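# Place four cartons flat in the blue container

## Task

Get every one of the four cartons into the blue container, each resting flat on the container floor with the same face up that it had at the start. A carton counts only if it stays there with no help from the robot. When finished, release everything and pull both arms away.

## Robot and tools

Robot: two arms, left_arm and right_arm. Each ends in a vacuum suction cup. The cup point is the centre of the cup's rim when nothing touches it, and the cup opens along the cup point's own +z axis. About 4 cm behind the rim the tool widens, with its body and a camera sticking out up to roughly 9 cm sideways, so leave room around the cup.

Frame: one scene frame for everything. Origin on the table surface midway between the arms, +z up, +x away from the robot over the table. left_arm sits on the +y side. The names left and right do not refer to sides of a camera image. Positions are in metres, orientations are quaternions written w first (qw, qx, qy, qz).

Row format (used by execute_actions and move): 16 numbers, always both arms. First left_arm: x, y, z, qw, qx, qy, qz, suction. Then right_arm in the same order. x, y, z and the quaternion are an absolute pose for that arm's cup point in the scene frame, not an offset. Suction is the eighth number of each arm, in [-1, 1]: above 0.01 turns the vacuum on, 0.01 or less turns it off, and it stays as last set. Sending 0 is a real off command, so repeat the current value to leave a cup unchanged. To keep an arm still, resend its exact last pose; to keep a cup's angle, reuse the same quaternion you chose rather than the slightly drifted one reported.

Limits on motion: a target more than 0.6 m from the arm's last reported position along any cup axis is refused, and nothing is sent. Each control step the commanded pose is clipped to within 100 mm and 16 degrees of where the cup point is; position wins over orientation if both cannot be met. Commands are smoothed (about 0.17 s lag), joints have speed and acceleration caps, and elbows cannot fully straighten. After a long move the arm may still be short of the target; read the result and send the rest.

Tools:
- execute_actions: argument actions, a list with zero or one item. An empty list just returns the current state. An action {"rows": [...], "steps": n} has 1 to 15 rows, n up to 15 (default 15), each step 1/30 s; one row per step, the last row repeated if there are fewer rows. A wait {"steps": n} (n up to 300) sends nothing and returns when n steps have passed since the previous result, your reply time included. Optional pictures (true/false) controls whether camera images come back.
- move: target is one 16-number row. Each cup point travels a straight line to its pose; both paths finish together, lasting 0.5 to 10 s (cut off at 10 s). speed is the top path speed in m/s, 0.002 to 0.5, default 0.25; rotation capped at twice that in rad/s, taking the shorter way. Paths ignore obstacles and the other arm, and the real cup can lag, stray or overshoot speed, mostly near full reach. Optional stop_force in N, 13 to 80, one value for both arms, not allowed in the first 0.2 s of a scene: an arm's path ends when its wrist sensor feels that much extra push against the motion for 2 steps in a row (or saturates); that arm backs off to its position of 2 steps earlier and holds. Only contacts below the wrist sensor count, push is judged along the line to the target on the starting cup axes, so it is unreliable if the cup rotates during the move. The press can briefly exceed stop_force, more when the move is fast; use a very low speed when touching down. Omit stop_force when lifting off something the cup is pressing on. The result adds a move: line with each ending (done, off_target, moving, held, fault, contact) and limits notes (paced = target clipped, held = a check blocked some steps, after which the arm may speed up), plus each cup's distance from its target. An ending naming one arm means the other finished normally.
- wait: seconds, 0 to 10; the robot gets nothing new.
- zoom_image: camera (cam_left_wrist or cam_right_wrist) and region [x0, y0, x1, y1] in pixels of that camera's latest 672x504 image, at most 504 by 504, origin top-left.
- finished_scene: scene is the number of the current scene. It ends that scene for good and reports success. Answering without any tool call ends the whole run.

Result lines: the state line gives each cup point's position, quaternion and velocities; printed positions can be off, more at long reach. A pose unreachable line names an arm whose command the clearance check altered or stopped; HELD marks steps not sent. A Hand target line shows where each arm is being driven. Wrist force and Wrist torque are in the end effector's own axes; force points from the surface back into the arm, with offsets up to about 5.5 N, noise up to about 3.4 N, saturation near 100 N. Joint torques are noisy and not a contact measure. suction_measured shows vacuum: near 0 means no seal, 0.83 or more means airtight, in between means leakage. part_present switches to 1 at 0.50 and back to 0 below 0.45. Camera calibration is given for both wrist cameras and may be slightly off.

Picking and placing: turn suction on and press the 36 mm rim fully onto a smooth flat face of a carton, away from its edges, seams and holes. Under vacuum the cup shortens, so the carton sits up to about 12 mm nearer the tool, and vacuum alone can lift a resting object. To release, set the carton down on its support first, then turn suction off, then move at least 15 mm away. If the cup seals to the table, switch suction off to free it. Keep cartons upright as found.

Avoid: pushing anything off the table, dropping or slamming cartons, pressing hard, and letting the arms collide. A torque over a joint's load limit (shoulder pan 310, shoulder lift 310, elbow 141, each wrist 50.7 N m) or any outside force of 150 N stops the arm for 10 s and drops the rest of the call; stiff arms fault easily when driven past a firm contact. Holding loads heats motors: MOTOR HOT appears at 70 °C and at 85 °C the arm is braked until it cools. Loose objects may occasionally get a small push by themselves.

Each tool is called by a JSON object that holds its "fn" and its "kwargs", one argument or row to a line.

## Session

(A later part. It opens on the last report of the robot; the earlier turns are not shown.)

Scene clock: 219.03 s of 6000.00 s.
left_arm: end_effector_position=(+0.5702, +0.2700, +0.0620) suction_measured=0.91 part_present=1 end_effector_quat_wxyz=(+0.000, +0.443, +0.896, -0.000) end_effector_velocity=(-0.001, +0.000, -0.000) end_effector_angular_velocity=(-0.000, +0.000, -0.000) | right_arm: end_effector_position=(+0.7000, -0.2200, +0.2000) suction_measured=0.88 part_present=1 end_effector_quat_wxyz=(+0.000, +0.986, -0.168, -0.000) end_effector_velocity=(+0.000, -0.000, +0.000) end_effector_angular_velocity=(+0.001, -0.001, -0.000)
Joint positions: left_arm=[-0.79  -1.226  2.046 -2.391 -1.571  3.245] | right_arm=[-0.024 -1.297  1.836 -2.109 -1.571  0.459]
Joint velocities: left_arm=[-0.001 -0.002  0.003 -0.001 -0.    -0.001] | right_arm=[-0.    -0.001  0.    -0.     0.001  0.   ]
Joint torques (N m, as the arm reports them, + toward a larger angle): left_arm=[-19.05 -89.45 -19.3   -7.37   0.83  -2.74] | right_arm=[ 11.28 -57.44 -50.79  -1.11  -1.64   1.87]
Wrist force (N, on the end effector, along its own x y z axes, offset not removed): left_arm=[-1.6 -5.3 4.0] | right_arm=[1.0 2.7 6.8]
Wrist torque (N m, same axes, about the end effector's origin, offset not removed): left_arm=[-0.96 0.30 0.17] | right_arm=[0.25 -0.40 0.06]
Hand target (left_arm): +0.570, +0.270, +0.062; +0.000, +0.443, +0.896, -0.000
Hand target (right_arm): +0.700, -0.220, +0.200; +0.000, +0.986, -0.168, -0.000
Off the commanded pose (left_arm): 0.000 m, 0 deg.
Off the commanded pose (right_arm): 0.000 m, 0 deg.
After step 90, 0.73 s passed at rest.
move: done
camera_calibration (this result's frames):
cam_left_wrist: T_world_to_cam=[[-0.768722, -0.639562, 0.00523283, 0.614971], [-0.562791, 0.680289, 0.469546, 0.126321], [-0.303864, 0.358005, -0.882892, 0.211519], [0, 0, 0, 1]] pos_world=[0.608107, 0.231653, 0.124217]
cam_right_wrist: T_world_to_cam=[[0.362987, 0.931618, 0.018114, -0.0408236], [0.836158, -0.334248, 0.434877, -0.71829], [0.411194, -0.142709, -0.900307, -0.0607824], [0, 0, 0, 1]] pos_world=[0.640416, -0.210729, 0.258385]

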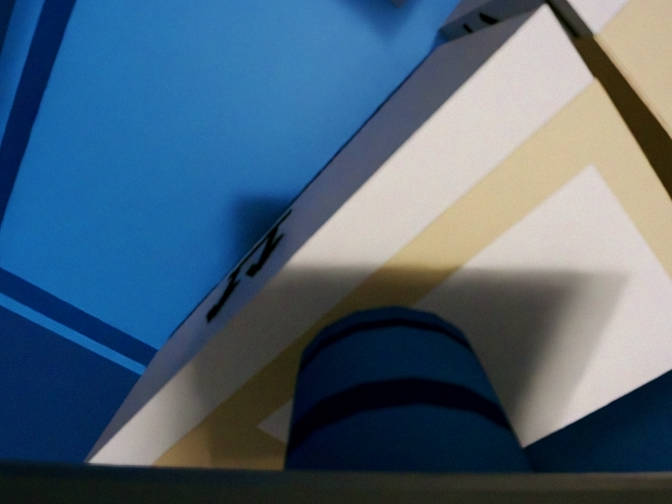

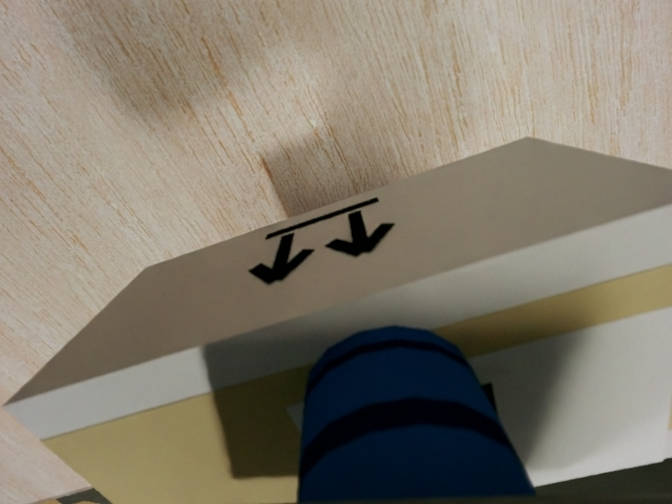

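{"fn": "move", "kwargs": {
  "target": [0.574,0.270,0.062,0,0.443,0.896,0,1,0.7,-0.22,0.2,0,0.986,-0.168,0,1],
  "speed": 0.01
}}

{"fn": "move", "kwargs": {
  "target": [0.574,0.270,0.04,0,0.443,0.896,0,1,0.7,-0.22,0.2,0,0.986,-0.168,0,1],
  "speed": 0.006,
  "stop_force": 13
}}

Scene clock: 227.50 s of 6000.00 s.
left_arm: end_effector_position=(+0.5738, +0.2700, +0.0620) suction_measured=0.91 part_present=1 end_effector_quat_wxyz=(+0.000, +0.443, +0.896, -0.000) end_effector_velocity=(+0.002, +0.000, -0.000) end_effector_angular_velocity=(+0.000, +0.000, +0.001) | right_arm: end_effector_position=(+0.7000, -0.2200, +0.2000) suction_measured=0.88 part_present=1 end_effector_quat_wxyz=(+0.000, +0.986, -0.168, -0.000) end_effector_velocity=(+0.001, -0.000, +0.000) end_effector_angular_velocity=(-0.000, -0.002, +0.000)
Joint positions: left_arm=[-0.787 -1.222  2.04  -2.388 -1.571  3.248] | right_arm=[-0.024 -1.297  1.836 -2.109 -1.571  0.459]
Joint velocities: left_arm=[ 0.002  0.002 -0.003  0.001  0.     0.001] | right_arm=[ 0.     0.    -0.    -0.002 -0.001 -0.   ]
Joint torques (N m, as the arm reports them, + toward a larger angle): left_arm=[ 20.55 -53.11 -43.46   0.13   1.75   3.63] | right_arm=[ 10.08 -58.17 -49.39  -0.97  -1.68   1.72]
Wrist force (N, on the end effector, along its own x y z axes, offset not removed): left_arm=[-4.4 2.2 1.6] | right_arm=[2.1 2.6 5.4]
Wrist torque (N m, same axes, about the end effector's origin, offset not removed): left_arm=[0.53 0.58 0.12] | right_arm=[0.23 -0.60 0.10]
Hand target (left_arm): +0.574, +0.270, +0.062; +0.000, +0.443, +0.896, +0.000
Hand target (right_arm): +0.700, -0.220, +0.200; +0.000, +0.986, -0.168, -0.000
Off the commanded pose (left_arm): 0.000 m, 0 deg.
Off the commanded pose (right_arm): 0.000 m, 0 deg.
After step 90, 4.77 s passed at rest.
move: done
camera_calibration (this result's frames):
cam_left_wrist: T_world_to_cam=[[-0.768725, -0.639558, 0.00519591, 0.617753], [-0.562818, 0.680301, 0.469496, 0.128366], [-0.303805, 0.357989, -0.882919, 0.212649], [0, 0, 0, 1]] pos_world=[0.611733, 0.231635, 0.124275]
cam_right_wrist: T_world_to_cam=[[0.362987, 0.931618, 0.0181138, -0.0408234], [0.836158, -0.334248, 0.434877, -0.71829], [0.411194, -0.142709, -0.900307, -0.0607823], [0, 0, 0, 1]] pos_world=[0.640416, -0.210729, 0.258385]

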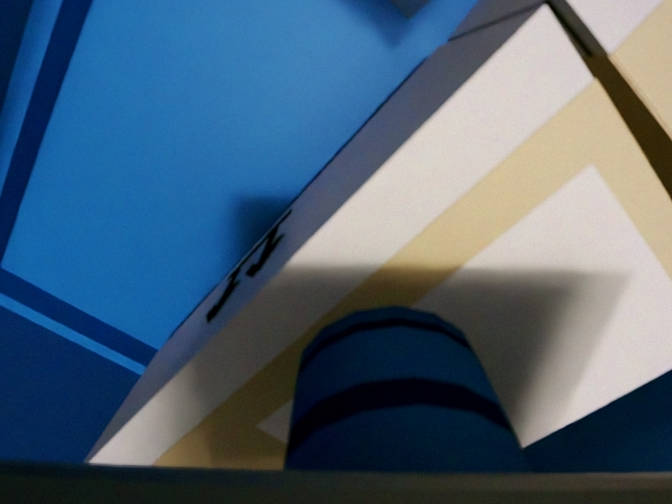

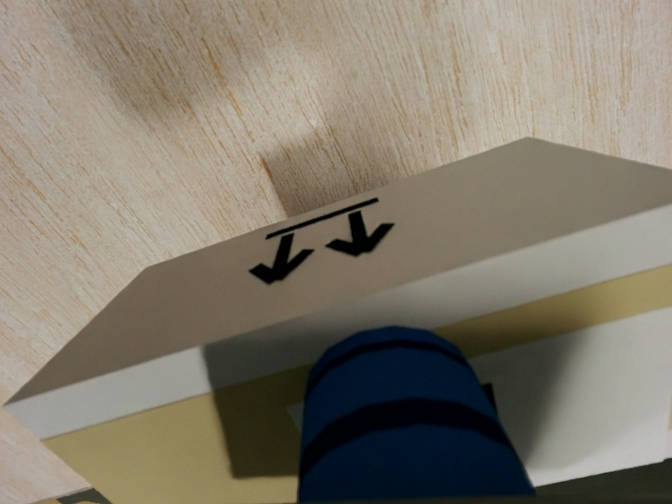

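Scene clock: 230.03 s of 6000.00 s.
left_arm: end_effector_position=(+0.5740, +0.2699, +0.0491) suction_measured=0.91 part_present=1 end_effector_quat_wxyz=(+0.000, +0.443, +0.896, -0.000) end_effector_velocity=(-0.000, -0.000, +0.001) end_effector_angular_velocity=(+0.001, +0.001, +0.000) | right_arm: end_effector_position=(+0.7000, -0.2200, +0.2000) suction_measured=0.88 part_present=1 end_effector_quat_wxyz=(+0.000, +0.986, -0.168, +0.000) end_effector_velocity=(-0.000, +0.000, +0.001) end_effector_angular_velocity=(+0.001, -0.000, +0.000)
Joint positions: left_arm=[-0.787 -1.205  2.046 -2.413 -1.571  3.248] | right_arm=[-0.024 -1.297  1.836 -2.109 -1.571  0.459]
Joint velocities: left_arm=[-0.    -0.002 -0.001  0.005 -0.    -0.   ] | right_arm=[ 0.    -0.001 -0.     0.     0.001 -0.   ]
Joint torques (N m, as the arm reports them, + toward a larger angle): left_arm=[ 17.16 -71.23 -17.27   1.86   1.58   3.2 ] | right_arm=[ 10.51 -58.04 -49.63  -1.43  -1.44   1.7 ]
Wrist force (N, on the end effector, along its own x y z axes, offset not removed): left_arm=[-4.8 -1.2 -26.2] | right_arm=[1.4 1.6 6.5]
Wrist torque (N m, same axes, about the end effector's origin, offset not removed): left_arm=[-0.09 0.96 0.18] | right_arm=[-0.04 -0.49 0.12]
Hand target (left_arm): +0.574, +0.270, +0.049; +0.000, +0.443, +0.896, -0.000
Hand target (right_arm): +0.700, -0.220, +0.200; +0.000, +0.986, -0.168, -0.000
Off the commanded pose (left_arm): 0.009 m, 0 deg.
Off the commanded pose (right_arm): 0.000 m, 0 deg.
move: contact (left_arm)
camera_calibration (this result's frames):
cam_left_wrist: T_world_to_cam=[[-0.768723, -0.639561, 0.00517534, 0.617917], [-0.562922, 0.680403, 0.469223, 0.13464], [-0.303618, 0.357789, -0.883065, 0.201306], [0, 0, 0, 1]] pos_world=[0.611919, 0.231561, 0.111392]
cam_right_wrist: T_world_to_cam=[[0.362987, 0.931618, 0.0181139, -0.0408234], [0.836158, -0.334248, 0.434878, -0.71829], [0.411194, -0.142709, -0.900307, -0.0607824], [0, 0, 0, 1]] pos_world=[0.640416, -0.210729, 0.258385]

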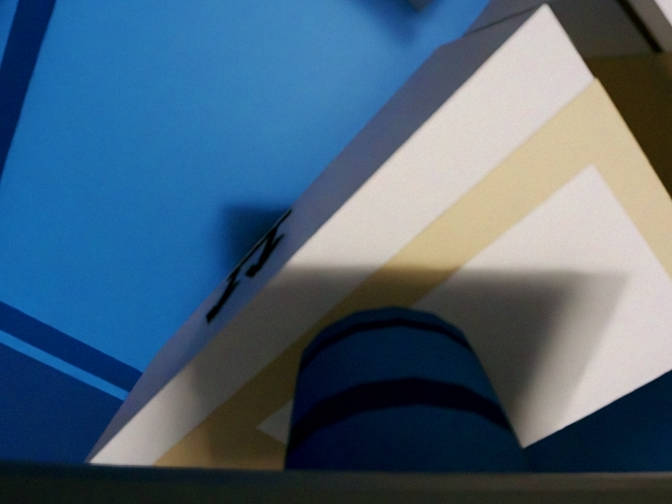

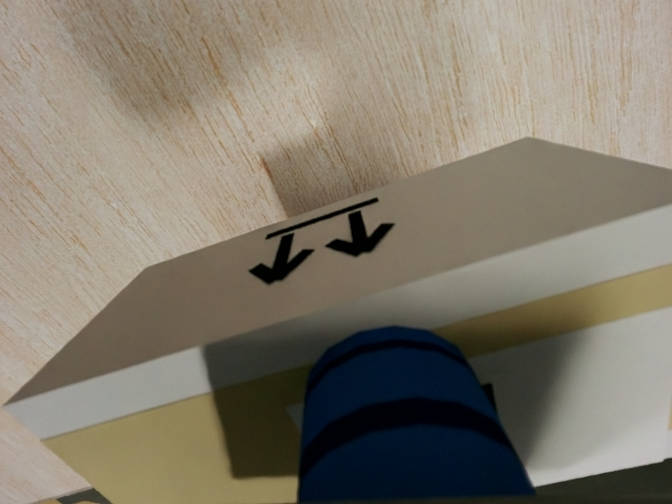

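Same floor height (.049), so it's flat. Release, rise, and look.

{"fn": "execute_actions", "kwargs": {
  "actions": [
    {"rows":[[0.574,0.27,0.052,0,0.443,0.896,0,0,0.7,-0.22,0.2,0,0.986,-0.168,0,1]],"steps":15}
  ],
  "pictures": false
}}

{"fn": "move", "kwargs": {
  "target": [0.578,0.266,0.10,0,0.443,0.896,0,0,0.7,-0.22,0.2,0,0.986,-0.168,0,1],
  "speed": 0.05
}}

{"fn": "move", "kwargs": {
  "target": [0.62,0.30,0.36,0,0.443,0.896,0,0,0.7,-0.22,0.2,0,0.986,-0.168,0,1],
  "speed": 0.3
}}

Scene clock: 238.80 s of 6000.00 s.
left_arm: end_effector_position=(+0.5740, +0.2699, +0.0520) suction_measured=0.01 part_present=0 end_effector_quat_wxyz=(+0.000, +0.443, +0.896, -0.000) end_effector_velocity=(+0.000, +0.000, +0.000) end_effector_angular_velocity=(+0.001, -0.001, +0.000) | right_arm: end_effector_position=(+0.7000, -0.2200, +0.2000) suction_measured=0.88 part_present=1 end_effector_quat_wxyz=(+0.000, +0.986, -0.168, -0.000) end_effector_velocity=(-0.000, -0.000, -0.001) end_effector_angular_velocity=(-0.000, +0.001, -0.000)
Joint positions: left_arm=[-0.787 -1.208  2.044 -2.407 -1.571  3.248] | right_arm=[-0.024 -1.297  1.836 -2.109 -1.571  0.459]
Joint velocities: left_arm=[ 0.    -0.    -0.001  0.001  0.002  0.   ] | right_arm=[-0.     0.001  0.     0.001  0.     0.   ]
Joint torques (N m, as the arm reports them, + toward a larger angle): left_arm=[ 21.12 -76.19 -37.02   1.83   1.24   3.71] | right_arm=[ 11.46 -59.1  -50.18  -1.01  -1.77   1.78]
Wrist force (N, on the end effector, along its own x y z axes, offset not removed): left_arm=[-1.5 0.2 -14.6] | right_arm=[1.5 2.8 4.5]
Wrist torque (N m, same axes, about the end effector's origin, offset not removed): left_arm=[0.11 0.18 0.24] | right_arm=[0.24 -0.45 0.08]
Hand target (left_arm): +0.574, +0.270, +0.052; +0.000, +0.443, +0.896, -0.000
Hand target (right_arm): +0.700, -0.220, +0.200; +0.000, +0.986, -0.168, -0.000
Off the commanded pose (left_arm): 0.000 m, 0 deg.
Off the commanded pose (right_arm): 0.000 m, 0 deg.
Steps of this call (steps 1 to 90: nothing new was sent; then 5.27 s passed at rest; steps 91 to 105: all 15 steps of this action). Readings (end_effector_position | what the end effector reports):
91: left_arm (+0.5739, +0.2700, +0.0495) | right_arm (+0.7000, -0.2200, +0.2000) | left_arm suction_measured=0.85 part_present=1 | right_arm suction_measured=0.88 part_present=1
92: left_arm (+0.5739, +0.2699, +0.0498) | right_arm (+0.7000, -0.2200, +0.2000) | left_arm suction_measured=0.35 part_present=0 | right_arm suction_measured=0.88 part_present=1
94: left_arm (+0.5740, +0.2698, +0.0508) | right_arm (+0.7000, -0.2200, +0.2000) | left_arm suction_measured=0.01 part_present=0 | right_arm suction_measured=0.88 part_present=1
98: left_arm (+0.5740, +0.2699, +0.0517) | right_arm (+0.7000, -0.2200, +0.2000) | left_arm suction_measured=0.01 part_present=0 | right_arm suction_measured=0.88 part_present=1
105: the state above

Scene clock: 240.40 s of 6000.00 s.
left_arm: end_effector_position=(+0.5779, +0.2661, +0.0997) suction_measured=0.01 part_present=0 end_effector_quat_wxyz=(+0.000, +0.443, +0.896, -0.000) end_effector_velocity=(+0.000, +0.000, +0.002) end_effector_angular_velocity=(+0.001, +0.000, +0.001) | right_arm: end_effector_position=(+0.7000, -0.2200, +0.2000) suction_measured=0.88 part_present=1 end_effector_quat_wxyz=(+0.000, +0.986, -0.168, -0.000) end_effector_velocity=(-0.000, +0.000, +0.001) end_effector_angular_velocity=(+0.000, -0.001, +0.000)
Joint positions: left_arm=[-0.786 -1.263  2.007 -2.315 -1.571  3.249] | right_arm=[-0.024 -1.297  1.836 -2.109 -1.571  0.459]
Joint velocities: left_arm=[ 0.    -0.003 -0.002  0.005  0.    -0.001] | right_arm=[ 0.    -0.001 -0.     0.     0.    -0.   ]
Joint torques (N m, as the arm reports them, + toward a larger angle): left_arm=[ 21.39 -86.16 -45.93  -0.13   1.27   3.75] | right_arm=[ 11.04 -56.86 -49.83  -1.5   -1.76   1.56]
Wrist force (N, on the end effector, along its own x y z axes, offset not removed): left_arm=[-1.9 -0.2 -5.5] | right_arm=[1.8 3.1 6.4]
Wrist torque (N m, same axes, about the end effector's origin, offset not removed): left_arm=[0.09 0.20 0.20] | right_arm=[0.28 -0.48 0.05]
Hand target (left_arm): +0.578, +0.266, +0.100; +0.000, +0.443, +0.896, -0.000
Hand target (right_arm): +0.700, -0.220, +0.200; +0.000, +0.986, -0.168, -0.000
Off the commanded pose (left_arm): 0.000 m, 0 deg.
Off the commanded pose (right_arm): 0.000 m, 0 deg.
move: done
camera_calibration (this result's frames):
cam_left_wrist: T_world_to_cam=[[-0.768721, -0.639564, 0.00519971, 0.618234], [-0.562803, 0.680276, 0.46955, 0.115664], [-0.303844, 0.358026, -0.882891, 0.248603], [0, 0, 0, 1]] pos_world=[0.615882, 0.22771, 0.161965]
cam_right_wrist: T_world_to_cam=[[0.362987, 0.931618, 0.0181138, -0.0408234], [0.836158, -0.334248, 0.434877, -0.71829], [0.411194, -0.142709, -0.900307, -0.0607823], [0, 0, 0, 1]] pos_world=[0.640416, -0.21073, 0.258385]

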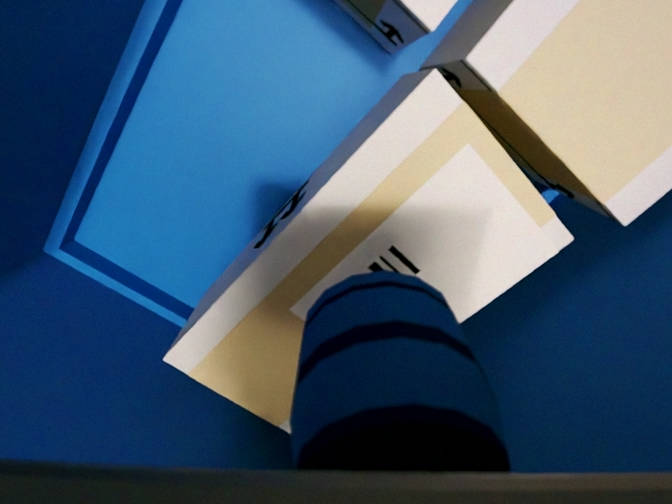

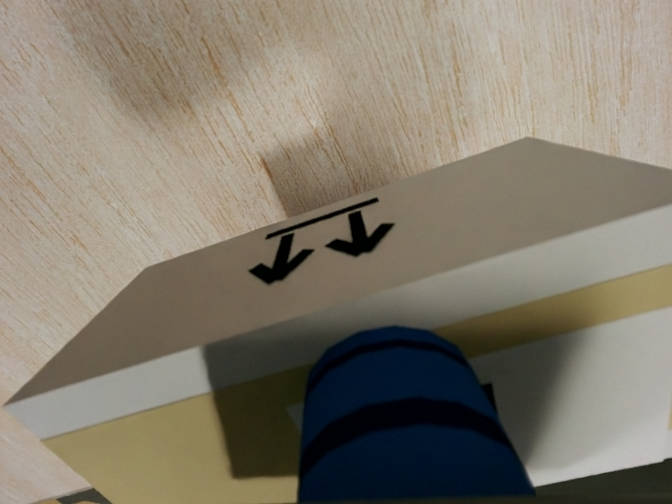

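Scene clock: 241.97 s of 6000.00 s.
left_arm: end_effector_position=(+0.6197, +0.3002, +0.3598) suction_measured=0.01 part_present=0 end_effector_quat_wxyz=(+0.000, +0.443, +0.896, +0.000) end_effector_velocity=(+0.000, -0.000, +0.002) end_effector_angular_velocity=(-0.001, +0.002, +0.001) | right_arm: end_effector_position=(+0.7000, -0.2200, +0.2000) suction_measured=0.88 part_present=1 end_effector_quat_wxyz=(+0.000, +0.986, -0.168, +0.000) end_effector_velocity=(+0.000, +0.000, -0.000) end_effector_angular_velocity=(+0.000, -0.000, +0.000)
Joint positions: left_arm=[-0.713 -1.45   1.719 -1.839 -1.571  3.322] | right_arm=[-0.024 -1.297  1.836 -2.109 -1.571  0.459]
Joint velocities: left_arm=[ 0.001 -0.    -0.004  0.005 -0.002 -0.   ] | right_arm=[ 0.     0.001  0.    -0.001  0.     0.   ]
Joint torques (N m, as the arm reports them, + toward a larger angle): left_arm=[ 20.48 -79.34 -54.95  -0.56  -1.9    3.9 ] | right_arm=[ 10.14 -58.86 -49.52  -1.26  -1.77   1.32]
Wrist force (N, on the end effector, along its own x y z axes, offset not removed): left_arm=[-1.2 0.5 -0.5] | right_arm=[1.5 1.8 5.5]
Wrist torque (N m, same axes, about the end effector's origin, offset not removed): left_arm=[0.27 0.03 0.04] | right_arm=[0.02 -0.38 0.00]
Hand target (left_arm): +0.620, +0.300, +0.360; -0.000, +0.443, +0.896, +0.000
Hand target (right_arm): +0.700, -0.220, +0.200; +0.000, +0.986, -0.168, -0.000
Off the commanded pose (left_arm): 0.000 m, 0 deg.
Off the commanded pose (right_arm): 0.000 m, 0 deg.
move: done
camera_calibration (this result's frames):
cam_left_wrist: T_world_to_cam=[[-0.768715, -0.63957, 0.00514018, 0.670857], [-0.562831, 0.680254, 0.469549, -0.00608395], [-0.303806, 0.358056, -0.882892, 0.478657], [0, 0, 0, 1]] pos_world=[0.657693, 0.261812, 0.422011]
cam_right_wrist: T_world_to_cam=[[0.362987, 0.931618, 0.0181138, -0.0408234], [0.836158, -0.334248, 0.434878, -0.71829], [0.411194, -0.142709, -0.900307, -0.0607824], [0, 0, 0, 1]] pos_world=[0.640415, -0.21073, 0.258385]

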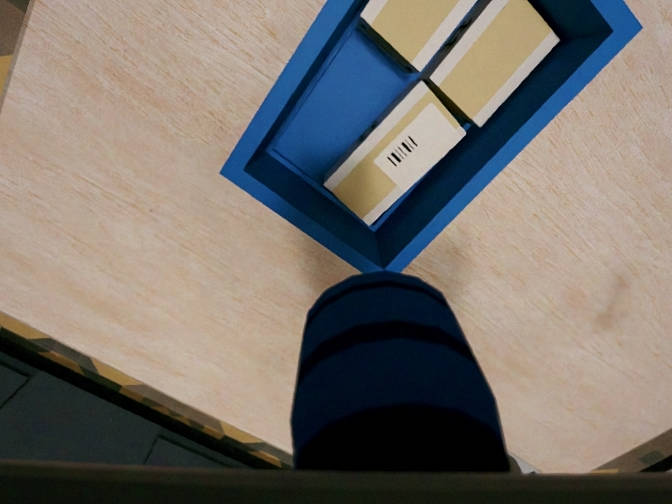

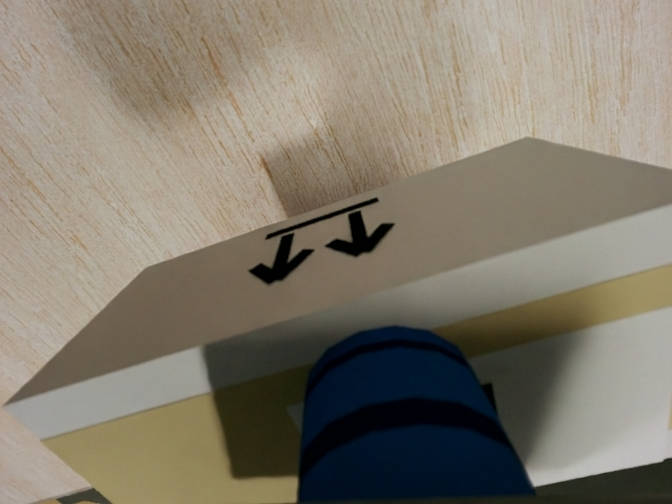

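{"fn": "zoom_image", "kwargs": {
  "camera": "cam_left_wrist",
  "region": [200,0,660,290]
}}

Region (200, 0, 660, 290) of cam_left_wrist's 672x504 image, scaled by 1.096, with more detail than that image has; it fills the top 318 rows of this view, and the rest is white.

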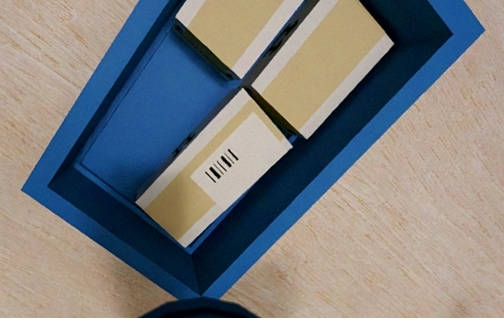

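{"fn": "move", "kwargs": {
  "target": [0.574,0.270,0.085,0,0.443,0.896,0,0,0.7,-0.22,0.2,0,0.986,-0.168,0,1],
  "speed": 0.25
}}

{"fn": "move", "kwargs": {
  "target": [0.574,0.270,0.04,0,0.443,0.896,0,1,0.7,-0.22,0.2,0,0.986,-0.168,0,1],
  "speed": 0.012,
  "stop_force": 13
}}

{"fn": "move", "kwargs": {
  "target": [0.574,0.270,0.06,0,0.443,0.896,0,1,0.7,-0.22,0.2,0,0.986,-0.168,0,1],
  "speed": 0.03
}}

{"fn": "move", "kwargs": {
  "target": [0.574,0.272,0.06,0,0.379,0.925,0,1,0.7,-0.22,0.2,0,0.986,-0.168,0,1],
  "speed": 0.03
}}

Scene clock: 288.50 s of 6000.00 s.
left_arm: end_effector_position=(+0.5742, +0.2699, +0.0852) suction_measured=0.01 part_present=0 end_effector_quat_wxyz=(-0.000, +0.443, +0.896, -0.000) end_effector_velocity=(+0.001, -0.001, -0.002) end_effector_angular_velocity=(+0.000, -0.002, -0.001) | right_arm: end_effector_position=(+0.7000, -0.2200, +0.2000) suction_measured=0.88 part_present=1 end_effector_quat_wxyz=(+0.000, +0.986, -0.168, -0.000) end_effector_velocity=(-0.000, -0.000, +0.001) end_effector_angular_velocity=(+0.000, -0.000, +0.000)
Joint positions: left_arm=[-0.786 -1.252  2.026 -2.345 -1.571  3.249] | right_arm=[-0.024 -1.297  1.836 -2.109 -1.571  0.459]
Joint velocities: left_arm=[-0.001  0.003  0.001 -0.005  0.002 -0.   ] | right_arm=[-0.    -0.001 -0.     0.     0.    -0.   ]
Joint torques (N m, as the arm reports them, + toward a larger angle): left_arm=[-17.07 -52.59 -19.51  -7.37   1.65  -3.07] | right_arm=[  9.2  -57.3  -49.36  -1.58  -1.36   1.55]
Wrist force (N, on the end effector, along its own x y z axes, offset not removed): left_arm=[0.9 -1.0 3.3] | right_arm=[0.1 0.9 6.4]
Wrist torque (N m, same axes, about the end effector's origin, offset not removed): left_arm=[-0.06 -0.26 0.09] | right_arm=[-0.06 -0.18 0.06]
Hand target (left_arm): +0.574, +0.270, +0.085; +0.000, +0.443, +0.896, -0.000
Hand target (right_arm): +0.700, -0.220, +0.200; +0.000, +0.986, -0.168, -0.000
Off the commanded pose (left_arm): 0.000 m, 0 deg.
Off the commanded pose (right_arm): 0.000 m, 0 deg.
After step 90, 41.77 s passed at rest.
move: done
camera_calibration (this result's frames):
cam_left_wrist: T_world_to_cam=[[-0.768723, -0.639561, 0.00526121, 0.617872], [-0.562778, 0.680296, 0.469551, 0.117785], [-0.303885, 0.357993, -0.88289, 0.233323], [0, 0, 0, 1]] pos_world=[0.612162, 0.23151, 0.147442]
cam_right_wrist: T_world_to_cam=[[0.362987, 0.931618, 0.0181139, -0.0408236], [0.836158, -0.334248, 0.434877, -0.71829], [0.411194, -0.142709, -0.900307, -0.0607823], [0, 0, 0, 1]] pos_world=[0.640416, -0.21073, 0.258385]

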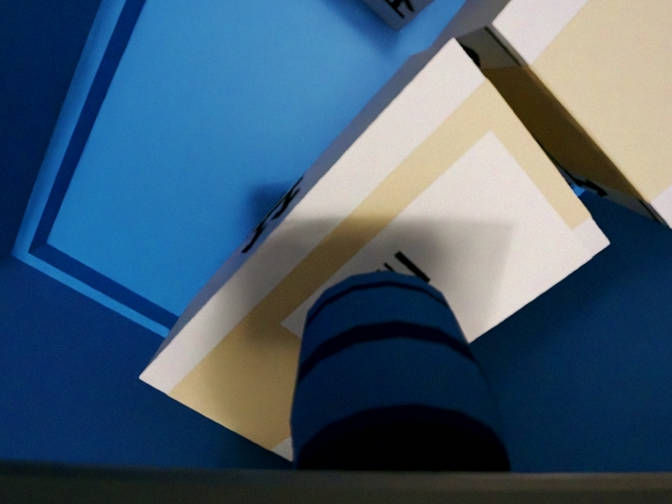

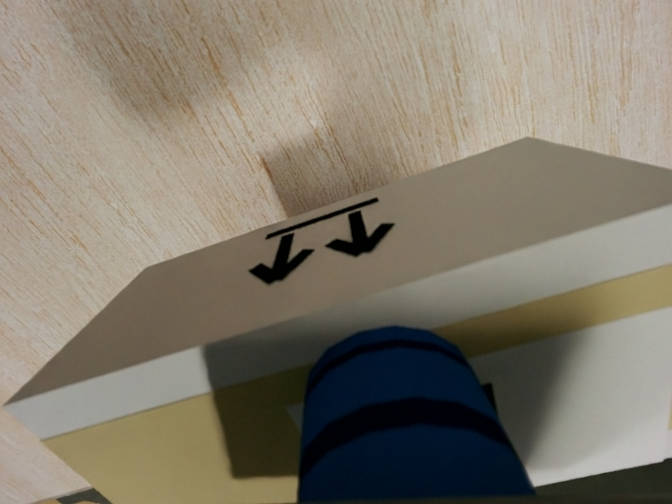

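Scene clock: 291.93 s of 6000.00 s.
left_arm: end_effector_position=(+0.5741, +0.2699, +0.0489) suction_measured=0.91 part_present=1 end_effector_quat_wxyz=(+0.000, +0.443, +0.896, -0.000) end_effector_velocity=(-0.001, +0.001, +0.001) end_effector_angular_velocity=(+0.003, +0.004, +0.000) | right_arm: end_effector_position=(+0.7000, -0.2200, +0.2000) suction_measured=0.88 part_present=1 end_effector_quat_wxyz=(+0.000, +0.986, -0.168, +0.000) end_effector_velocity=(+0.000, -0.001, +0.001) end_effector_angular_velocity=(-0.000, -0.001, -0.001)
Joint positions: left_arm=[-0.787 -1.204  2.046 -2.413 -1.571  3.249] | right_arm=[-0.024 -1.297  1.836 -2.109 -1.571  0.459]
Joint velocities: left_arm=[ 0.    -0.003 -0.     0.008 -0.    -0.   ] | right_arm=[-0.001 -0.001 -0.    -0.    -0.    -0.   ]
Joint torques (N m, as the arm reports them, + toward a larger angle): left_arm=[-18.5  -59.82 -17.41   5.07   0.78  -3.28] | right_arm=[  9.78 -57.74 -49.71  -1.47  -1.22   1.56]
Wrist force (N, on the end effector, along its own x y z axes, offset not removed): left_arm=[-1.4 3.7 -37.7] | right_arm=[2.7 2.1 6.8]
Wrist torque (N m, same axes, about the end effector's origin, offset not removed): left_arm=[0.48 -0.38 0.25] | right_arm=[0.20 -0.74 0.05]
Hand target (left_arm): +0.574, +0.270, +0.049; +0.000, +0.443, +0.896, -0.000
Hand target (right_arm): +0.700, -0.220, +0.200; +0.000, +0.986, -0.168, -0.000
Off the commanded pose (left_arm): 0.009 m, 0 deg.
Off the commanded pose (right_arm): 0.000 m, 0 deg.
move: contact (left_arm)
camera_calibration (this result's frames):
cam_left_wrist: T_world_to_cam=[[-0.76872, -0.639565, 0.00517951, 0.618018], [-0.562955, 0.680438, 0.469133, 0.134889], [-0.303565, 0.357716, -0.883112, 0.201098], [0, 0, 0, 1]] pos_world=[0.612065, 0.231542, 0.11111]
cam_right_wrist: T_world_to_cam=[[0.362987, 0.931618, 0.0181139, -0.0408234], [0.836158, -0.334248, 0.434878, -0.71829], [0.411194, -0.142709, -0.900307, -0.0607824], [0, 0, 0, 1]] pos_world=[0.640416, -0.21073, 0.258385]

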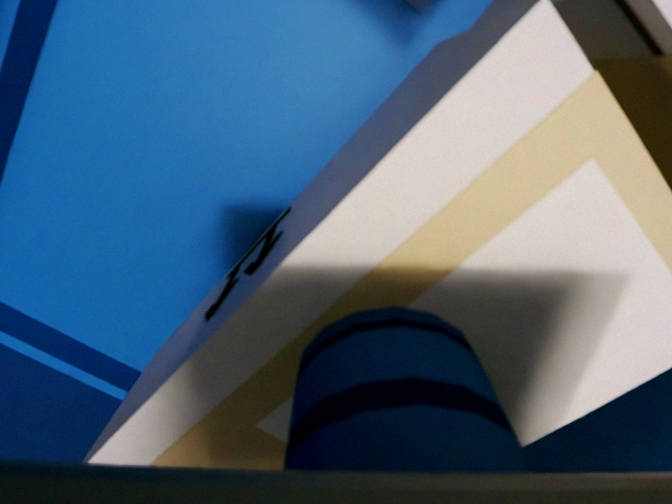

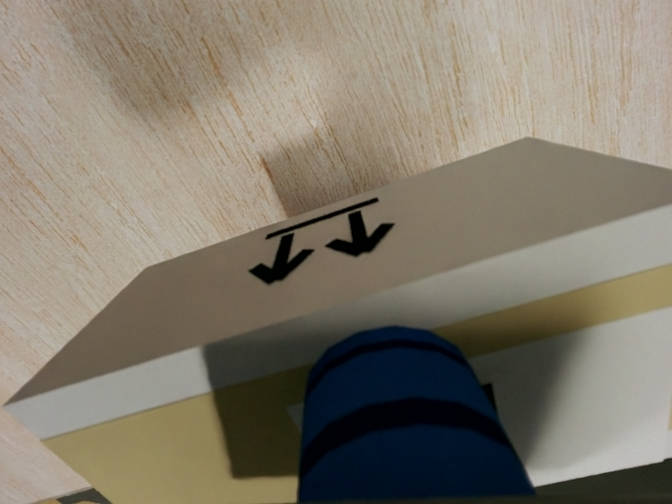

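Scene clock: 292.73 s of 6000.00 s.
left_arm: end_effector_position=(+0.5740, +0.2700, +0.0597) suction_measured=0.91 part_present=1 end_effector_quat_wxyz=(-0.000, +0.443, +0.896, +0.000) end_effector_velocity=(+0.000, -0.000, +0.002) end_effector_angular_velocity=(-0.000, -0.000, -0.001) | right_arm: end_effector_position=(+0.7000, -0.2200, +0.2000) suction_measured=0.88 part_present=1 end_effector_quat_wxyz=(+0.000, +0.986, -0.168, -0.000) end_effector_velocity=(-0.000, +0.000, +0.001) end_effector_angular_velocity=(+0.000, -0.001, +0.000)
Joint positions: left_arm=[-0.787 -1.219  2.041 -2.393 -1.571  3.249] | right_arm=[-0.024 -1.297  1.836 -2.109 -1.571  0.459]
Joint velocities: left_arm=[ 0.    -0.003 -0.002  0.004 -0.     0.001] | right_arm=[ 0.    -0.001  0.     0.     0.    -0.   ]
Joint torques (N m, as the arm reports them, + toward a larger angle): left_arm=[-17.84 -90.18 -44.77   0.01   0.85  -3.24] | right_arm=[ 10.49 -58.83 -49.4   -1.25  -1.42   1.44]
Wrist force (N, on the end effector, along its own x y z axes, offset not removed): left_arm=[-2.0 -0.4 3.2] | right_arm=[1.3 0.9 6.4]
Wrist torque (N m, same axes, about the end effector's origin, offset not removed): left_arm=[-0.02 0.10 0.12] | right_arm=[-0.04 -0.42 0.09]
Hand target (left_arm): +0.574, +0.270, +0.060; +0.000, +0.443, +0.896, -0.000
Hand target (right_arm): +0.700, -0.220, +0.200; +0.000, +0.986, -0.168, -0.000
Off the commanded pose (left_arm): 0.000 m, 0 deg.
Off the commanded pose (right_arm): 0.000 m, 0 deg.
move: done
camera_calibration (this result's frames):
cam_left_wrist: T_world_to_cam=[[-0.768719, -0.639566, 0.0052126, 0.617933], [-0.56279, 0.680266, 0.46958, 0.12953], [-0.303873, 0.358041, -0.882875, 0.21069], [0, 0, 0, 1]] pos_world=[0.611938, 0.231658, 0.121967]
cam_right_wrist: T_world_to_cam=[[0.362987, 0.931618, 0.0181139, -0.0408236], [0.836158, -0.334248, 0.434877, -0.71829], [0.411194, -0.142709, -0.900307, -0.0607823], [0, 0, 0, 1]] pos_world=[0.640415, -0.21073, 0.258385]

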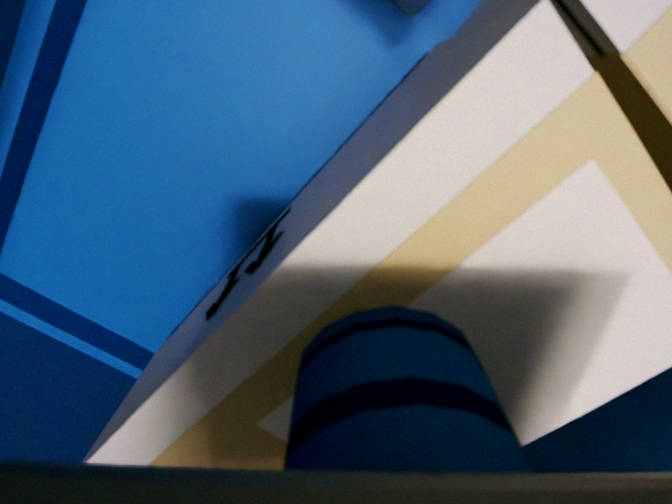

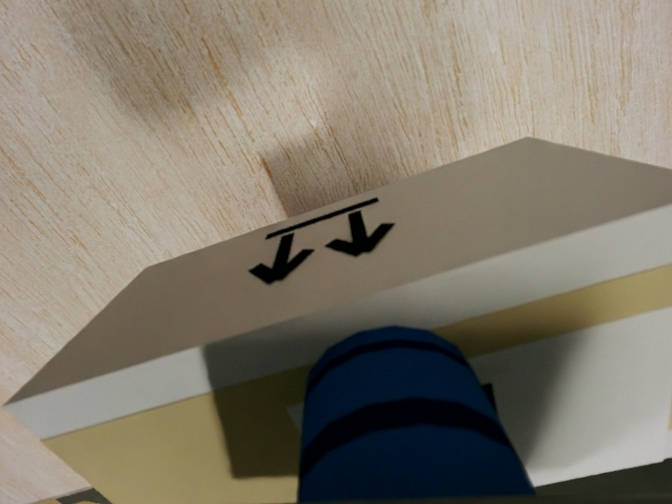

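Scene clock: 295.30 s of 6000.00 s.
left_arm: end_effector_position=(+0.5740, +0.2720, +0.0600) suction_measured=0.91 part_present=1 end_effector_quat_wxyz=(-0.000, +0.380, +0.925, -0.000) end_effector_velocity=(+0.000, +0.000, -0.000) end_effector_angular_velocity=(+0.001, -0.001, +0.014) | right_arm: end_effector_position=(+0.7000, -0.2200, +0.2000) suction_measured=0.88 part_present=1 end_effector_quat_wxyz=(+0.000, +0.986, -0.168, -0.000) end_effector_velocity=(-0.000, -0.001, -0.000) end_effector_angular_velocity=(+0.000, +0.001, -0.001)
Joint positions: left_arm=[-0.785 -1.221  2.043 -2.393 -1.571  3.111] | right_arm=[-0.024 -1.297  1.836 -2.109 -1.571  0.459]
Joint velocities: left_arm=[ 0.    -0.     0.    -0.     0.001 -0.014] | right_arm=[-0.001  0.     0.     0.001  0.001  0.   ]
Joint torques (N m, as the arm reports them, + toward a larger angle): left_arm=[ 20.72 -87.92 -20.08  -7.42  -1.46  -2.99] | right_arm=[ 10.22 -60.2  -48.9   -1.18  -1.4    1.73]
Wrist force (N, on the end effector, along its own x y z axes, offset not removed): left_arm=[-1.1 -1.1 1.3] | right_arm=[3.0 1.6 6.4]
Wrist torque (N m, same axes, about the end effector's origin, offset not removed): left_arm=[0.11 0.15 0.15] | right_arm=[0.02 -0.64 -0.01]
Hand target (left_arm): +0.574, +0.272, +0.060; -0.000, +0.379, +0.925, -0.000
Hand target (right_arm): +0.700, -0.220, +0.200; +0.000, +0.986, -0.168, -0.000
Off the commanded pose (left_arm): 0.000 m, 0 deg.
Off the commanded pose (right_arm): 0.000 m, 0 deg.
move: done
camera_calibration (this result's frames):
cam_left_wrist: T_world_to_cam=[[-0.672658, -0.739935, 0.0052289, 0.591356], [-0.651642, 0.595712, 0.469563, 0.202077], [-0.350561, 0.312448, -0.882883, 0.249417], [0, 0, 0, 1]] pos_world=[0.616899, 0.239256, 0.122226]
cam_right_wrist: T_world_to_cam=[[0.362987, 0.931618, 0.0181139, -0.0408234], [0.836158, -0.334248, 0.434877, -0.71829], [0.411194, -0.142709, -0.900307, -0.0607824], [0, 0, 0, 1]] pos_world=[0.640416, -0.210729, 0.258385]

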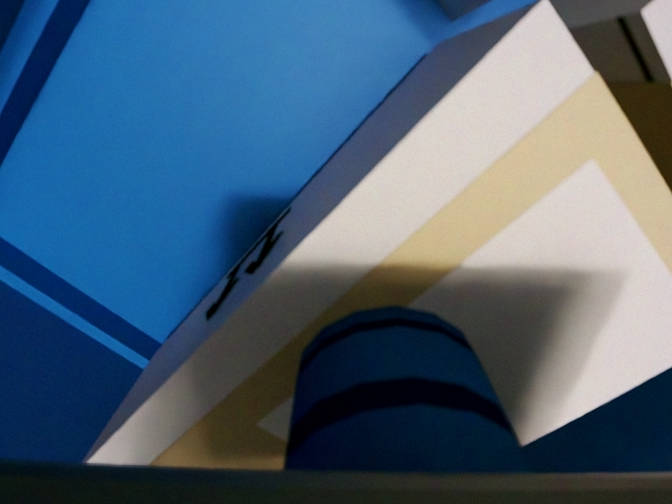

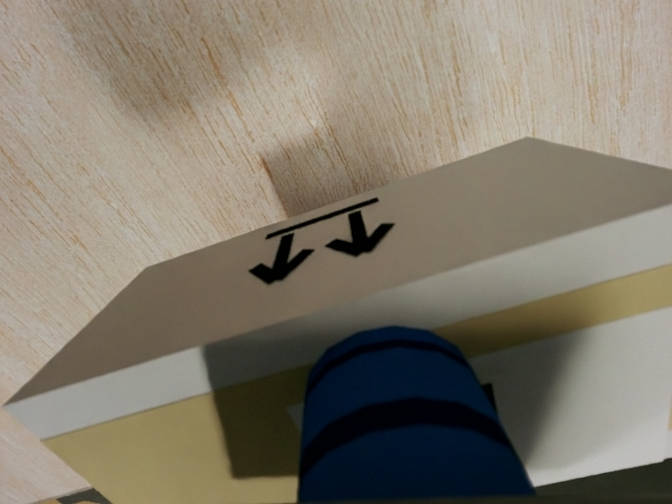

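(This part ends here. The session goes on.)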